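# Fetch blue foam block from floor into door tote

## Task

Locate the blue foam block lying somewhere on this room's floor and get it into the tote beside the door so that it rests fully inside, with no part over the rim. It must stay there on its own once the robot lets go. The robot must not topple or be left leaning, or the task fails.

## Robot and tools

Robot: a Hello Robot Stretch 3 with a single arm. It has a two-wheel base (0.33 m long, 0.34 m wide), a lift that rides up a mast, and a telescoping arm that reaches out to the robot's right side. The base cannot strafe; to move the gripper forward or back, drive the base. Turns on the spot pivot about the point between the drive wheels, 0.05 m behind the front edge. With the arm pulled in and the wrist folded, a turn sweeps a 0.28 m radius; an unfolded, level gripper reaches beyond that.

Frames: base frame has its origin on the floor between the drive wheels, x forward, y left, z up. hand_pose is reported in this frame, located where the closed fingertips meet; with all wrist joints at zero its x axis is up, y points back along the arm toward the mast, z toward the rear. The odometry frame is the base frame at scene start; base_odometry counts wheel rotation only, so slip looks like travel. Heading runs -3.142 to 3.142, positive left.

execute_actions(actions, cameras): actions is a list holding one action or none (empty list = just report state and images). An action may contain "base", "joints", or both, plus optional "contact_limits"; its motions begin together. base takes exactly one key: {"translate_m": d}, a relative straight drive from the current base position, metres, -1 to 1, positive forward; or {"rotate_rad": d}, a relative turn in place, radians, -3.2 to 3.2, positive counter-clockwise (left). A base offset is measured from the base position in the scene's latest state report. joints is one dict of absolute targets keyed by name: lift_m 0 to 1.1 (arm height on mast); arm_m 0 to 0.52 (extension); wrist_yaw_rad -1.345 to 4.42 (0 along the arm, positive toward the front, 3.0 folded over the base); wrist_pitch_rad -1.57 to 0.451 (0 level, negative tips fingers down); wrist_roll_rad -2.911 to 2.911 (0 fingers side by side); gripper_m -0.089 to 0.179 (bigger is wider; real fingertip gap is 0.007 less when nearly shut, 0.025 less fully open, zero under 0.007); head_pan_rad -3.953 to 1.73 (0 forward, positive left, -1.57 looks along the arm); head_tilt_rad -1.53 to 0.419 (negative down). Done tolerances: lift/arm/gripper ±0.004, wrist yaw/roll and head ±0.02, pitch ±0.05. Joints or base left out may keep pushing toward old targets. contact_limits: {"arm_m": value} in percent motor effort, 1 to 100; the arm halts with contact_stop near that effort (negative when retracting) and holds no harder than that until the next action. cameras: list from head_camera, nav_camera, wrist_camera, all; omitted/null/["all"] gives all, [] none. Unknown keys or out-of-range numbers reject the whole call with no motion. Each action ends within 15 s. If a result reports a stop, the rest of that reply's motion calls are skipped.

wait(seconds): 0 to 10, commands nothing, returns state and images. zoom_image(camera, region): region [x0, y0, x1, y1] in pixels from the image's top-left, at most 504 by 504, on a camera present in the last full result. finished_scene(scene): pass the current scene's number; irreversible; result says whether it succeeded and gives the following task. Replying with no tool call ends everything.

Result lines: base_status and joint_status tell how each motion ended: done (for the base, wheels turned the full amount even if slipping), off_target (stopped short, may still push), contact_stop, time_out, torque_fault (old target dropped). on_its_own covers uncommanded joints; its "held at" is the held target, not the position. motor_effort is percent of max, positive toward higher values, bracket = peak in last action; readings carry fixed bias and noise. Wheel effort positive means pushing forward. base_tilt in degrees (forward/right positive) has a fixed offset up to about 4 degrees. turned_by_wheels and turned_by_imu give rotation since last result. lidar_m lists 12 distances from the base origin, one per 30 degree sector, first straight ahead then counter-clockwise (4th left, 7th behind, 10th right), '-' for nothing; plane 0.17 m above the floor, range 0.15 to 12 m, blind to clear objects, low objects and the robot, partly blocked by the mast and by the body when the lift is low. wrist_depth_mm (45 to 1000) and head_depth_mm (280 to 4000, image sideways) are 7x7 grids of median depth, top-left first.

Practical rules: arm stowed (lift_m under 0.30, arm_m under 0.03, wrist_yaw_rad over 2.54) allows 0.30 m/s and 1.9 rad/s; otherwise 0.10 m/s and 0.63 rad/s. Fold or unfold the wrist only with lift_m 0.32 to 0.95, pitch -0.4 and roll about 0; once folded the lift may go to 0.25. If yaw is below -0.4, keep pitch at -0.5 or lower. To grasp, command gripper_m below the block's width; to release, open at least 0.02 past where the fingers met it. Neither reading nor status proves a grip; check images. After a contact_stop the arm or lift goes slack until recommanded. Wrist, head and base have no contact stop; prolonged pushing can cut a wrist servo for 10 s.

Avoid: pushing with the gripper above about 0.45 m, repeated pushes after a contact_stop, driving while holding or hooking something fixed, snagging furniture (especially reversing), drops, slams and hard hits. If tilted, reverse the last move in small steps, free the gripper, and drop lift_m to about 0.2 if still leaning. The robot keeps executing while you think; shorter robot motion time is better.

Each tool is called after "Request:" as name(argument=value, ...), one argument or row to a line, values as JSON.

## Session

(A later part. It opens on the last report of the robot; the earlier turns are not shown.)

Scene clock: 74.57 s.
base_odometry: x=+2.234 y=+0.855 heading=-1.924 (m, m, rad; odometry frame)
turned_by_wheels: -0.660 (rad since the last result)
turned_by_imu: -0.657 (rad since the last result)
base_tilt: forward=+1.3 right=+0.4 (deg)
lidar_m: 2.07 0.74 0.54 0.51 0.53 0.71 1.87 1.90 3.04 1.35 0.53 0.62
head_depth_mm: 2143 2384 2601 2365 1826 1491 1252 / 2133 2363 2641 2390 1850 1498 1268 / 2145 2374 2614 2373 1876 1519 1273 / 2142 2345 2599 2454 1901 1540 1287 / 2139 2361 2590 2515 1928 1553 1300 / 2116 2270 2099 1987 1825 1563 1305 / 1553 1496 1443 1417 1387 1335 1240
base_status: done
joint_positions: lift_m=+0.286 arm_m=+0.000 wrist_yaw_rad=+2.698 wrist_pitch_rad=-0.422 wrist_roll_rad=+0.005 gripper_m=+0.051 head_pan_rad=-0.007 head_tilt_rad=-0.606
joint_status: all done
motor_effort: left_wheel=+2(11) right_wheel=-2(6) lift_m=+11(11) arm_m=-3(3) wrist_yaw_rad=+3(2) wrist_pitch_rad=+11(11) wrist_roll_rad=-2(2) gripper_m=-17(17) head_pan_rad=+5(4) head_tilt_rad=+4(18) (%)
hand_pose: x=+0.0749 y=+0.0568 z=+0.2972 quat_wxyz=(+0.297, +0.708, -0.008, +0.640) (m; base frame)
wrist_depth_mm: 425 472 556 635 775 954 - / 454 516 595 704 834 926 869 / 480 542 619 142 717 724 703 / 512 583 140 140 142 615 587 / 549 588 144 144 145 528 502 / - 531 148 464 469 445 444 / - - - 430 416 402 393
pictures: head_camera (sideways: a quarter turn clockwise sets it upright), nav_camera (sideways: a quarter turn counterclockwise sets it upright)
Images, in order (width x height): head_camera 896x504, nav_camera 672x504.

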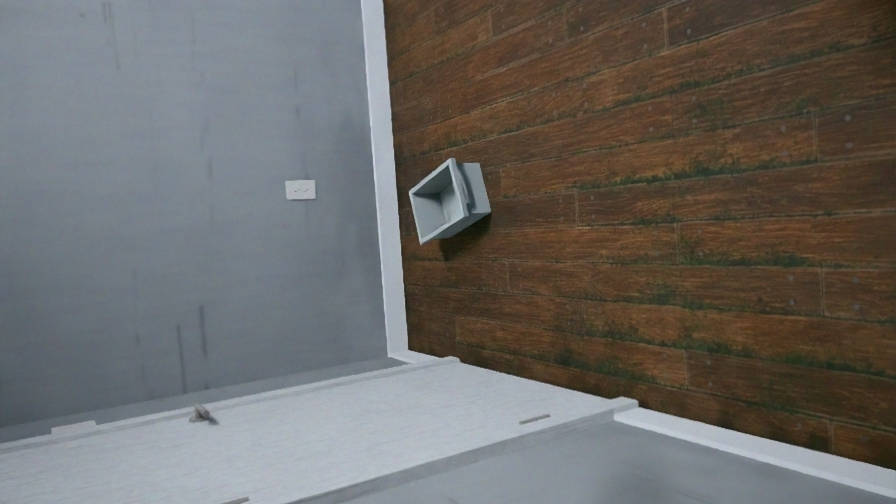

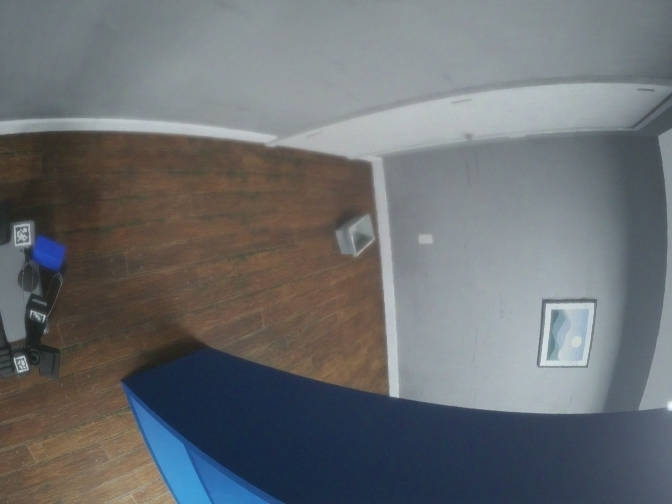

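Request:
execute_actions(
  actions=[
    {"base":{"translate_m":1.0}},
  ],
  cameras=[],
)

Request:
execute_actions(
  actions=[
    {"base":{"translate_m":0.47},"joints":{"head_tilt_rad":-1.0}},
  ],
  cameras=["head_camera"],
)

Scene clock: 80.20 s.
base_odometry: x=+1.888 y=-0.083 heading=-1.924 (m, m, rad; odometry frame)
turned_by_wheels: +0.000 (rad since the last result)
turned_by_imu: +0.001 (rad since the last result)
base_tilt: forward=+1.4 right=+0.5 (deg)
lidar_m: 1.47 0.74 0.56 0.53 0.55 0.74 1.95 0.62 0.50 0.95 2.14 1.54
head_depth_mm: 1245 1374 1533 1717 1832 1489 1251 / 1252 1375 1521 1717 1841 1462 1263 / 1252 1375 1517 1710 1842 1511 1275 / 1249 1372 1526 1719 1835 1500 1281 / 1252 1374 1534 1705 1858 1549 1300 / 1252 1377 1530 1718 1843 1569 1307 / 1249 1374 1475 1487 1367 1333 1254
base_status: done
joint_positions: lift_m=+0.286 arm_m=+0.000 wrist_yaw_rad=+2.698 wrist_pitch_rad=-0.422 wrist_roll_rad=+0.005 gripper_m=+0.051 head_pan_rad=-0.007 head_tilt_rad=-0.605
joint_status: not commanded
motor_effort: left_wheel=+3(13) right_wheel=-2(6) lift_m=+11(11) arm_m=-3(3) wrist_yaw_rad=+1(2) wrist_pitch_rad=+11(11) wrist_roll_rad=-2(2) gripper_m=-16(16) head_pan_rad=+4(4) head_tilt_rad=+2(3) (%)
hand_pose: x=+0.0749 y=+0.0568 z=+0.2972 quat_wxyz=(+0.297, +0.708, -0.008, +0.640) (m; base frame)
wrist_depth_mm: 443 495 552 641 746 959 - / 467 520 602 689 851 941 876 / 505 566 631 142 692 745 698 / 532 595 140 141 142 613 587 / 575 602 144 144 145 534 495 / - 529 148 466 463 444 446 / - - - 428 417 404 393
pictures: none
No camera images: the call's "cameras" was empty. Leave "cameras" out to get every camera's image.

Scene clock: 83.43 s.
base_odometry: x=+1.725 y=-0.524 heading=-1.924 (m, m, rad; odometry frame)
turned_by_wheels: +0.000 (rad since the last result)
turned_by_imu: +0.001 (rad since the last result)
base_tilt: forward=+1.4 right=+0.4 (deg)
lidar_m: 1.01 0.75 0.54 0.52 0.54 0.76 1.99 0.84 1.01 2.65 1.45 1.05
head_depth_mm: 933 1099 1338 1530 1364 1216 1096 / 931 1094 1332 1534 1378 1215 1110 / 927 1089 1324 1537 1353 1221 1120 / 922 1085 1315 1541 1388 1252 1127 / 921 1085 1313 1556 1421 1263 1138 / 918 1079 1303 1566 1438 1277 1150 / 915 1071 1293 1468 1352 1251 1146
base_status: done
joint_positions: lift_m=+0.286 arm_m=+0.000 wrist_yaw_rad=+2.698 wrist_pitch_rad=-0.422 wrist_roll_rad=+0.005 gripper_m=+0.051 head_pan_rad=-0.007 head_tilt_rad=-0.988
joint_status: all done
motor_effort: left_wheel=+3(11) right_wheel=-2(4) lift_m=+11(12) arm_m=-3(3) wrist_yaw_rad=+2(1) wrist_pitch_rad=+11(11) wrist_roll_rad=-2(2) gripper_m=-17(18) head_pan_rad=+4(4) head_tilt_rad=-8(41) (%)
hand_pose: x=+0.0749 y=+0.0568 z=+0.2972 quat_wxyz=(+0.297, +0.708, -0.008, +0.640) (m; base frame)
wrist_depth_mm: 431 487 554 655 776 918 830 / 450 513 592 691 846 921 831 / 487 554 616 142 706 733 695 / 524 589 140 141 143 617 563 / 570 591 144 145 146 524 488 / - 525 148 471 465 447 368 / - - - 426 417 403 372
pictures: head_camera (sideways: a quarter turn clockwise sets it upright)
Images, in order (width x height): head_camera 896x504.

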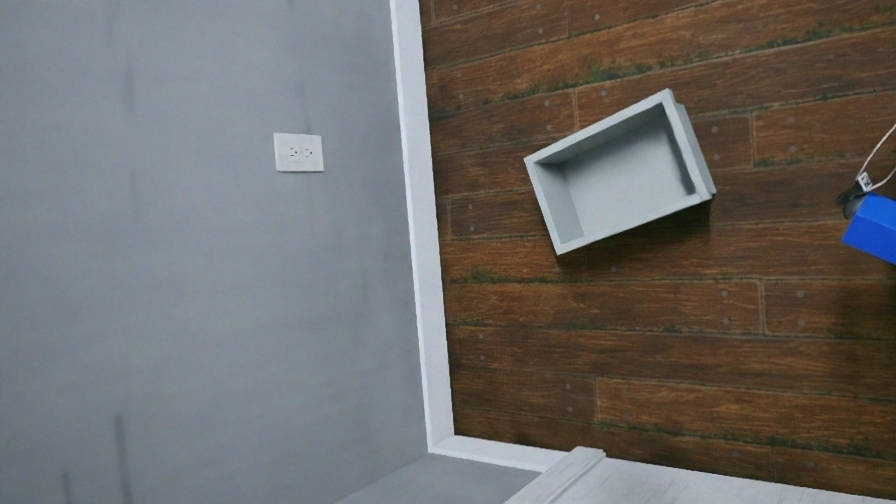

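Request:
execute_actions(
  actions=[
    {"base":{"rotate_rad":1.50},"joints":{"head_pan_rad":-1.57}},
  ],
  cameras=[],
)

Request:
execute_actions(
  actions=[
    {"joints":{"lift_m":0.34}},
  ],
  cameras=[],
)

Request:
execute_actions(
  actions=[
    {"joints":{"wrist_yaw_rad":0}},
  ],
  cameras=[],
)

Request:
execute_actions(
  actions=[
    {"joints":{"wrist_pitch_rad":-1.5,"arm_m":0.36,"wrist_roll_rad":1.2}},
  ],
  cameras=["head_camera","wrist_camera"],
)

Scene clock: 87.30 s.
base_odometry: x=+1.725 y=-0.524 heading=-0.424 (m, m, rad; odometry frame)
turned_by_wheels: +1.500 (rad since the last result)
turned_by_imu: +1.493 (rad since the last result)
base_tilt: forward=+1.4 right=+0.4 (deg)
lidar_m: 0.52 0.53 0.70 1.53 0.85 0.94 2.07 1.61 1.08 1.01 0.81 0.56
head_depth_mm: 962 1138 1387 1546 1362 1219 1124 / 948 1123 1364 1547 1380 1214 - / 940 1110 1344 1559 1348 1227 - / 934 1094 1320 1545 1363 1245 1132 / 921 1080 1302 1565 1418 1263 1138 / 912 1064 1286 1558 1434 1281 1148 / 902 1057 1267 1520 1412 1269 1153
base_status: done
joint_positions: lift_m=+0.286 arm_m=+0.000 wrist_yaw_rad=+2.698 wrist_pitch_rad=-0.422 wrist_roll_rad=+0.005 gripper_m=+0.051 head_pan_rad=-1.563 head_tilt_rad=-0.988
joint_status: all done
motor_effort: left_wheel=-3(11) right_wheel=+2(8) lift_m=+12(11) arm_m=-4(3) wrist_yaw_rad=+1(2) wrist_pitch_rad=+11(11) wrist_roll_rad=-2(2) gripper_m=-16(17) head_pan_rad=-5(54) head_tilt_rad=-7(7) (%)
hand_pose: x=+0.0749 y=+0.0568 z=+0.2972 quat_wxyz=(+0.297, +0.708, -0.008, +0.640) (m; base frame)
wrist_depth_mm: - - - 810 632 472 405 / - - - 913 666 511 427 / 962 902 864 142 636 553 453 / 783 715 139 141 142 574 481 / 641 612 145 144 146 528 493 / - 528 148 465 465 444 445 / - - - 427 417 404 392
pictures: none
No camera images: the call's "cameras" was empty. Leave "cameras" out to get every camera's image.

Scene clock: 88.63 s.
base_odometry: x=+1.725 y=-0.524 heading=-0.424 (m, m, rad; odometry frame)
turned_by_wheels: +0.000 (rad since the last result)
turned_by_imu: +0.000 (rad since the last result)
base_tilt: forward=+1.4 right=+0.4 (deg)
lidar_m: 0.52 0.53 0.70 1.53 0.85 0.94 2.06 1.61 1.08 1.01 0.81 0.56
head_depth_mm: 959 1135 1390 1546 1369 1220 1129 / 953 1123 1365 1546 1377 1220 - / 941 1114 1348 1551 1347 1235 - / 927 1095 1323 1544 1364 1251 1129 / 922 1080 1304 1555 1423 1266 1136 / 914 1066 1287 1558 1446 1276 1148 / 904 1057 1270 1515 1413 1265 1156
base_status: not commanded
joint_positions: lift_m=+0.339 arm_m=+0.000 wrist_yaw_rad=+2.698 wrist_pitch_rad=-0.422 wrist_roll_rad=+0.005 gripper_m=+0.051 head_pan_rad=-1.563 head_tilt_rad=-0.988
joint_status: all done
motor_effort: left_wheel=-2(3) right_wheel=+2(3) lift_m=+28(27) arm_m=-3(3) wrist_yaw_rad=+2(1) wrist_pitch_rad=+11(11) wrist_roll_rad=-2(2) gripper_m=-16(16) head_pan_rad=-5(4) head_tilt_rad=-8(8) (%)
hand_pose: x=+0.0749 y=+0.0568 z=+0.3512 quat_wxyz=(+0.297, +0.708, -0.008, +0.640) (m; base frame)
wrist_depth_mm: - - - 828 628 482 404 / - - - 932 684 505 432 / - - 991 142 644 564 454 / 873 809 140 141 141 598 482 / 721 692 143 145 146 586 519 / - 598 531 524 523 509 507 / - 492 - 483 467 458 447
pictures: none
No camera images: the call's "cameras" was empty. Leave "cameras" out to get every camera's image.

Scene clock: 91.00 s.
base_odometry: x=+1.725 y=-0.524 heading=-0.424 (m, m, rad; odometry frame)
turned_by_wheels: +0.000 (rad since the last result)
turned_by_imu: +0.000 (rad since the last result)
base_tilt: forward=+1.3 right=+0.5 (deg)
lidar_m: 0.52 0.53 0.70 1.53 0.85 0.94 2.07 1.60 1.08 1.00 0.81 0.56
head_depth_mm: 963 1138 1386 1543 1362 1214 1129 / 953 1124 1360 1548 1377 1227 - / 944 1109 1350 1548 1349 1193 - / 931 1090 1321 1548 1365 1249 1125 / 922 1079 1300 1555 1421 1269 1139 / 911 1065 1287 1556 1441 1277 1146 / 904 1053 1268 1532 1416 1270 1160
base_status: not commanded
joint_positions: lift_m=+0.339 arm_m=+0.000 wrist_yaw_rad=+0.003 wrist_pitch_rad=-0.422 wrist_roll_rad=+0.004 gripper_m=+0.051 head_pan_rad=-1.563 head_tilt_rad=-0.988
joint_status: all done
motor_effort: left_wheel=-3(3) right_wheel=+2(2) lift_m=+28(27) arm_m=-3(3) wrist_yaw_rad=-3(2) wrist_pitch_rad=+11(11) wrist_roll_rad=-2(2) gripper_m=-17(17) head_pan_rad=-5(5) head_tilt_rad=-8(8) (%)
hand_pose: x=-0.0208 y=-0.3692 z=+0.3512 quat_wxyz=(+0.690, +0.149, -0.692, -0.148) (m; base frame)
wrist_depth_mm: 628 664 696 744 801 842 903 / 685 734 762 815 878 921 946 / 724 786 811 142 776 847 802 / 799 814 141 141 142 695 658 / 707 694 144 145 145 608 573 / 598 599 407 509 460 505 501 / 515 504 488 478 420 452 443
pictures: none
No camera images: the call's "cameras" was empty. Leave "cameras" out to get every camera's image.

Scene clock: 94.87 s.
base_odometry: x=+1.725 y=-0.524 heading=-0.424 (m, m, rad; odometry frame)
turned_by_wheels: +0.000 (rad since the last result)
turned_by_imu: +0.000 (rad since the last result)
base_tilt: forward=+1.4 right=+0.4 (deg)
lidar_m: 0.52 0.53 0.70 1.53 0.85 0.94 2.06 1.60 1.08 1.01 0.81 0.56
head_depth_mm: 963 1135 1386 1538 1367 1223 1122 / 951 1122 1364 1568 1366 1211 1138 / 943 1112 1344 1557 1322 1221 1151 / 931 1094 1328 1552 1366 1251 1130 / 923 1080 1308 1555 1422 1268 1138 / 911 1068 1283 1548 1430 1275 1151 / 901 1055 1264 1513 1413 1269 1156
base_status: not commanded
joint_positions: lift_m=+0.339 arm_m=+0.360 wrist_yaw_rad=+0.001 wrist_pitch_rad=-1.493 wrist_roll_rad=+1.195 gripper_m=+0.051 head_pan_rad=-1.563 head_tilt_rad=-0.988
joint_status: all done
motor_effort: left_wheel=-4(3) right_wheel=+2(2) lift_m=+27(28) arm_m=+4(2) wrist_yaw_rad=+0(3) wrist_pitch_rad=-3(10) wrist_roll_rad=+2(4) gripper_m=-17(17) head_pan_rad=-5(5) head_tilt_rad=-7(8) (%)
hand_pose: x=-0.0216 y=-0.5001 z=+0.2208 quat_wxyz=(+0.138, +0.127, -0.721, -0.668) (m; base frame)
wrist_depth_mm: 346 342 352 352 355 358 358 / 354 357 353 304 251 370 372 / 366 292 366 141 255 379 384 / 377 320 139 140 142 389 397 / 395 300 144 145 145 405 403 / 405 291 298 293 290 421 - / 420 420 420 430 435 434 438
pictures: head_camera (sideways: a quarter turn clockwise sets it upright), wrist_camera
Images, in order (width x height): head_camera 896x504, wrist_camera 644x364.

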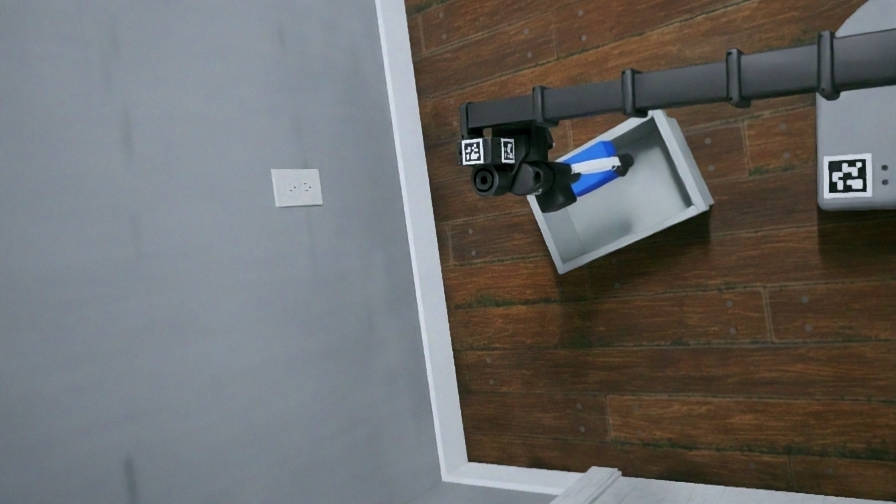

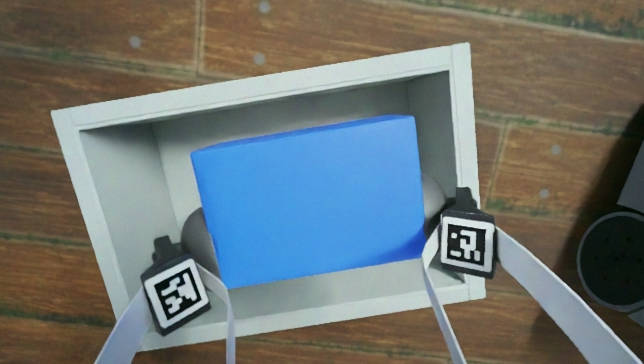

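Request:
execute_actions(
  actions=[
    {"base":{"translate_m":0.035},"joints":{"arm_m":0.37,"lift_m":0.29}},
  ],
  cameras=["wrist_camera"],
)

Request:
execute_actions(
  actions=[
    {"joints":{"lift_m":0.168}},
  ],
  cameras=["wrist_camera"],
)

Scene clock: 97.27 s.
base_odometry: x=+1.757 y=-0.539 heading=-0.424 (m, m, rad; odometry frame)
turned_by_wheels: +0.000 (rad since the last result)
turned_by_imu: +0.000 (rad since the last result)
base_tilt: forward=+1.3 right=+0.5 (deg)
lidar_m: 0.49 0.50 0.65 1.43 0.86 0.94 2.07 1.60 1.08 0.47 0.77 0.52
head_depth_mm: 957 1131 1372 1544 1357 1218 1119 / 948 1117 1364 1546 1325 1211 1142 / 939 1106 1334 1560 1326 1226 1152 / 927 1092 1316 1551 1381 1252 1128 / 919 1075 1293 1549 1421 1266 1139 / 907 1062 1277 1551 1440 1277 1144 / 897 1048 1262 1468 1376 1243 1137
base_status: done
joint_positions: lift_m=+0.291 arm_m=+0.370 wrist_yaw_rad=+0.001 wrist_pitch_rad=-1.494 wrist_roll_rad=+1.195 gripper_m=+0.051 head_pan_rad=-1.563 head_tilt_rad=-0.988
joint_status: all done
motor_effort: left_wheel=-4(4) right_wheel=+2(5) lift_m=+11(24) arm_m=+3(1) wrist_yaw_rad=-1(1) wrist_pitch_rad=-3(3) wrist_roll_rad=+3(2) gripper_m=-17(16) head_pan_rad=-4(5) head_tilt_rad=-8(7) (%)
hand_pose: x=-0.0216 y=-0.5100 z=+0.1719 quat_wxyz=(+0.138, +0.127, -0.721, -0.668) (m; base frame)
wrist_depth_mm: 301 297 194 193 217 199 312 / 197 243 308 311 313 216 321 / 208 290 315 141 313 227 335 / 215 279 140 141 142 237 342 / 338 261 144 145 145 225 353 / 350 229 243 241 235 231 367 / 364 234 234 372 374 381 379
pictures: wrist_camera
Images, in order (width x height): wrist_camera 644x364.

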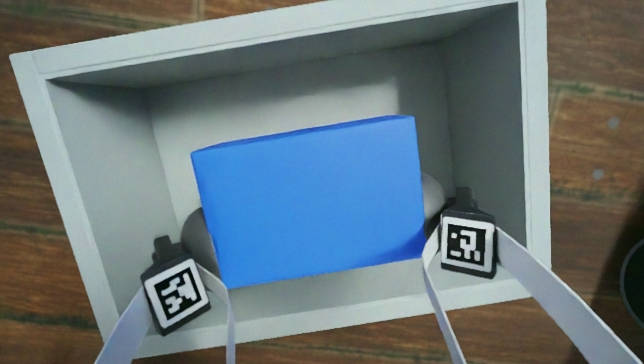

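Scene clock: 99.20 s.
base_odometry: x=+1.757 y=-0.539 heading=-0.424 (m, m, rad; odometry frame)
turned_by_wheels: +0.000 (rad since the last result)
turned_by_imu: +0.000 (rad since the last result)
base_tilt: forward=+1.4 right=+0.4 (deg)
lidar_m: 0.49 0.49 0.65 1.43 0.86 0.94 2.07 1.60 1.07 1.00 0.77 0.52
head_depth_mm: 958 1133 1379 1540 1362 1215 1124 / 946 1119 1359 1545 1376 1206 - / 940 1103 1333 1551 1341 1221 1151 / 929 1092 1318 1546 1389 1252 1131 / 921 1080 1302 1557 1422 1261 1140 / 909 1063 1280 1554 1445 1275 1148 / 897 1049 1261 1465 1372 1244 1140
base_status: not commanded
joint_positions: lift_m=+0.169 arm_m=+0.370 wrist_yaw_rad=+0.001 wrist_pitch_rad=-1.494 wrist_roll_rad=+1.195 gripper_m=+0.051 head_pan_rad=-1.563 head_tilt_rad=-0.988
joint_status: all done
motor_effort: left_wheel=-3(4) right_wheel=+2(2) lift_m=+11(11) arm_m=+3(3) wrist_yaw_rad=-2(1) wrist_pitch_rad=-3(3) wrist_roll_rad=+3(2) gripper_m=-17(17) head_pan_rad=-5(5) head_tilt_rad=-8(8) (%)
hand_pose: x=-0.0216 y=-0.5100 z=+0.0499 quat_wxyz=(+0.138, +0.127, -0.721, -0.668) (m; base frame)
wrist_depth_mm: 117 127 148 177 190 189 143 / 191 191 194 194 195 195 148 / 196 198 198 141 198 201 152 / 198 204 140 140 142 208 156 / 193 210 144 145 146 214 162 / 187 215 219 220 221 213 160 / 181 214 213 200 191 178 158
pictures: wrist_camera
Images, in order (width x height): wrist_camera 644x364.

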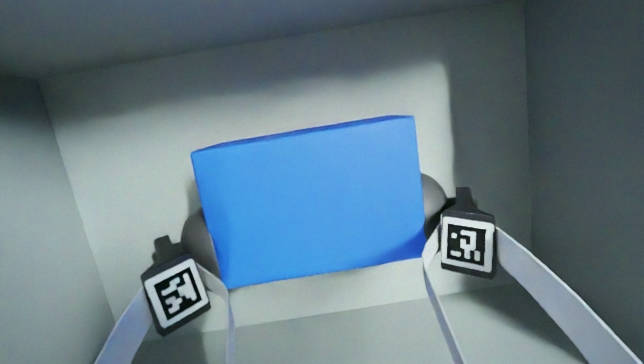

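Request:
execute_actions(
  actions=[
    {"joints":{"lift_m":0.156}},
  ],
  cameras=[],
)

Request:
execute_actions(
  actions=[
    {"joints":{"gripper_m":0.13}},
  ],
  cameras=[],
)

Request:
execute_actions(
  actions=[
    {"joints":{"lift_m":0.30}},
  ],
  cameras=["wrist_camera"],
)

Scene clock: 100.47 s.
base_odometry: x=+1.757 y=-0.539 heading=-0.424 (m, m, rad; odometry frame)
turned_by_wheels: +0.000 (rad since the last result)
turned_by_imu: +0.000 (rad since the last result)
base_tilt: forward=+1.4 right=+0.4 (deg)
lidar_m: 0.49 0.49 0.65 1.43 0.86 0.94 2.08 1.60 1.08 1.00 0.77 0.52
head_depth_mm: 960 1131 1382 1550 1360 1214 1127 / 947 1116 1363 1548 1384 1217 - / 939 1103 1334 1549 1347 1221 1149 / 927 1091 1318 1544 1377 1253 1128 / 917 1076 1299 1556 1422 1258 1141 / 910 1066 1282 1561 1434 1283 1149 / 899 1050 1261 1466 1371 1247 1136
base_status: not commanded
joint_positions: lift_m=+0.157 arm_m=+0.370 wrist_yaw_rad=+0.001 wrist_pitch_rad=-1.494 wrist_roll_rad=+1.195 gripper_m=+0.051 head_pan_rad=-1.563 head_tilt_rad=-0.988
joint_status: all done
motor_effort: left_wheel=-3(3) right_wheel=+2(2) lift_m=+11(11) arm_m=+3(4) wrist_yaw_rad=-2(2) wrist_pitch_rad=-3(3) wrist_roll_rad=+3(3) gripper_m=-17(17) head_pan_rad=-4(4) head_tilt_rad=-9(9) (%)
hand_pose: x=-0.0216 y=-0.5100 z=+0.0379 quat_wxyz=(+0.138, +0.127, -0.721, -0.668) (m; base frame)
wrist_depth_mm: 116 127 149 177 179 180 143 / 179 181 181 182 183 184 147 / 185 185 185 140 187 190 153 / 190 191 140 140 142 196 157 / 192 198 144 145 145 202 162 / 187 204 207 207 209 209 160 / 181 209 211 201 191 178 158
pictures: none
No camera images: the call's "cameras" was empty. Leave "cameras" out to get every camera's image.

Scene clock: 101.77 s.
base_odometry: x=+1.757 y=-0.539 heading=-0.424 (m, m, rad; odometry frame)
turned_by_wheels: +0.000 (rad since the last result)
turned_by_imu: +0.000 (rad since the last result)
base_tilt: forward=+1.4 right=+0.5 (deg)
lidar_m: 0.49 0.49 0.65 1.43 0.86 0.94 2.07 1.60 1.07 1.00 0.77 0.52
head_depth_mm: 958 1135 1384 1534 1363 1220 1125 / 949 1113 1360 1539 1386 1217 - / 940 1102 1340 1551 1342 1219 1150 / 927 1089 1315 1546 1379 1256 1124 / 916 1073 1300 1553 1425 1265 1141 / 910 1064 1282 1554 1436 1275 1148 / 900 1050 1270 1465 1367 1243 1133
base_status: not commanded
joint_positions: lift_m=+0.157 arm_m=+0.370 wrist_yaw_rad=+0.001 wrist_pitch_rad=-1.494 wrist_roll_rad=+1.195 gripper_m=+0.130 head_pan_rad=-1.563 head_tilt_rad=-0.988
joint_status: all done
motor_effort: left_wheel=-3(3) right_wheel=+1(2) lift_m=+12(11) arm_m=+3(3) wrist_yaw_rad=-1(1) wrist_pitch_rad=-3(3) wrist_roll_rad=+2(3) gripper_m=+0(81) head_pan_rad=-4(5) head_tilt_rad=-8(8) (%)
hand_pose: x=-0.0216 y=-0.5100 z=+0.0379 quat_wxyz=(+0.138, +0.127, -0.721, -0.668) (m; base frame)
wrist_depth_mm: 117 128 148 176 178 180 143 / 179 181 180 182 182 184 148 / 186 185 185 157 187 190 153 / 190 191 147 148 193 196 157 / 191 197 153 153 155 - 160 / 188 - 206 208 209 209 154 / 177 212 210 201 190 179 167
pictures: none
No camera images: the call's "cameras" was empty. Leave "cameras" out to get every camera's image.

Scene clock: 103.90 s.
base_odometry: x=+1.757 y=-0.539 heading=-0.424 (m, m, rad; odometry frame)
turned_by_wheels: +0.000 (rad since the last result)
turned_by_imu: +0.000 (rad since the last result)
base_tilt: forward=+1.3 right=+0.5 (deg)
lidar_m: 0.49 0.49 0.65 1.44 0.86 0.94 2.07 1.60 1.08 1.00 0.77 0.52
head_depth_mm: 957 1135 1387 1552 1362 1221 1123 / 947 1115 1358 1553 1330 1210 1140 / 937 1108 1339 1556 1341 1221 1153 / 929 1091 1324 1549 1387 1254 1130 / 918 1078 1296 1560 1420 1267 1141 / 908 1064 1278 1548 1437 1280 1147 / 897 1049 1259 1467 1378 1247 1138
base_status: not commanded
joint_positions: lift_m=+0.299 arm_m=+0.370 wrist_yaw_rad=+0.001 wrist_pitch_rad=-1.494 wrist_roll_rad=+1.195 gripper_m=+0.130 head_pan_rad=-1.563 head_tilt_rad=-0.988
joint_status: all done
motor_effort: left_wheel=-3(3) right_wheel=+2(2) lift_m=+27(30) arm_m=+3(3) wrist_yaw_rad=-1(2) wrist_pitch_rad=-3(3) wrist_roll_rad=+2(3) gripper_m=+1(0) head_pan_rad=-5(5) head_tilt_rad=-9(8) (%)
hand_pose: x=-0.0216 y=-0.5100 z=+0.1808 quat_wxyz=(+0.138, +0.127, -0.721, -0.668) (m; base frame)
wrist_depth_mm: 309 310 204 202 220 211 322 / 204 242 317 322 319 233 331 / 216 290 327 290 331 244 340 / 332 279 343 296 344 238 356 / 350 251 346 345 327 - 368 / 362 - 283 260 246 375 377 / 375 380 311 378 386 390 394
pictures: wrist_camera
Images, in order (width x height): wrist_camera 644x364.

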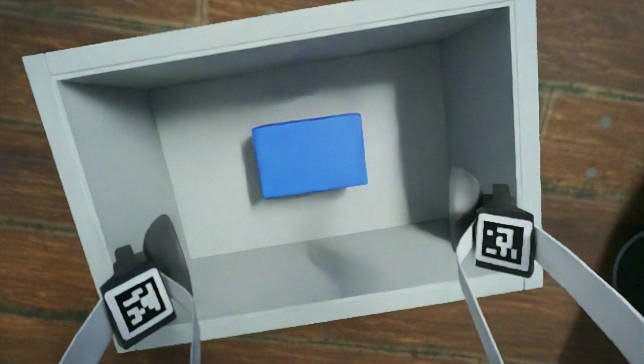

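Request:
finished_scene(
  scene=2,
)

The scene is finished: the task was done.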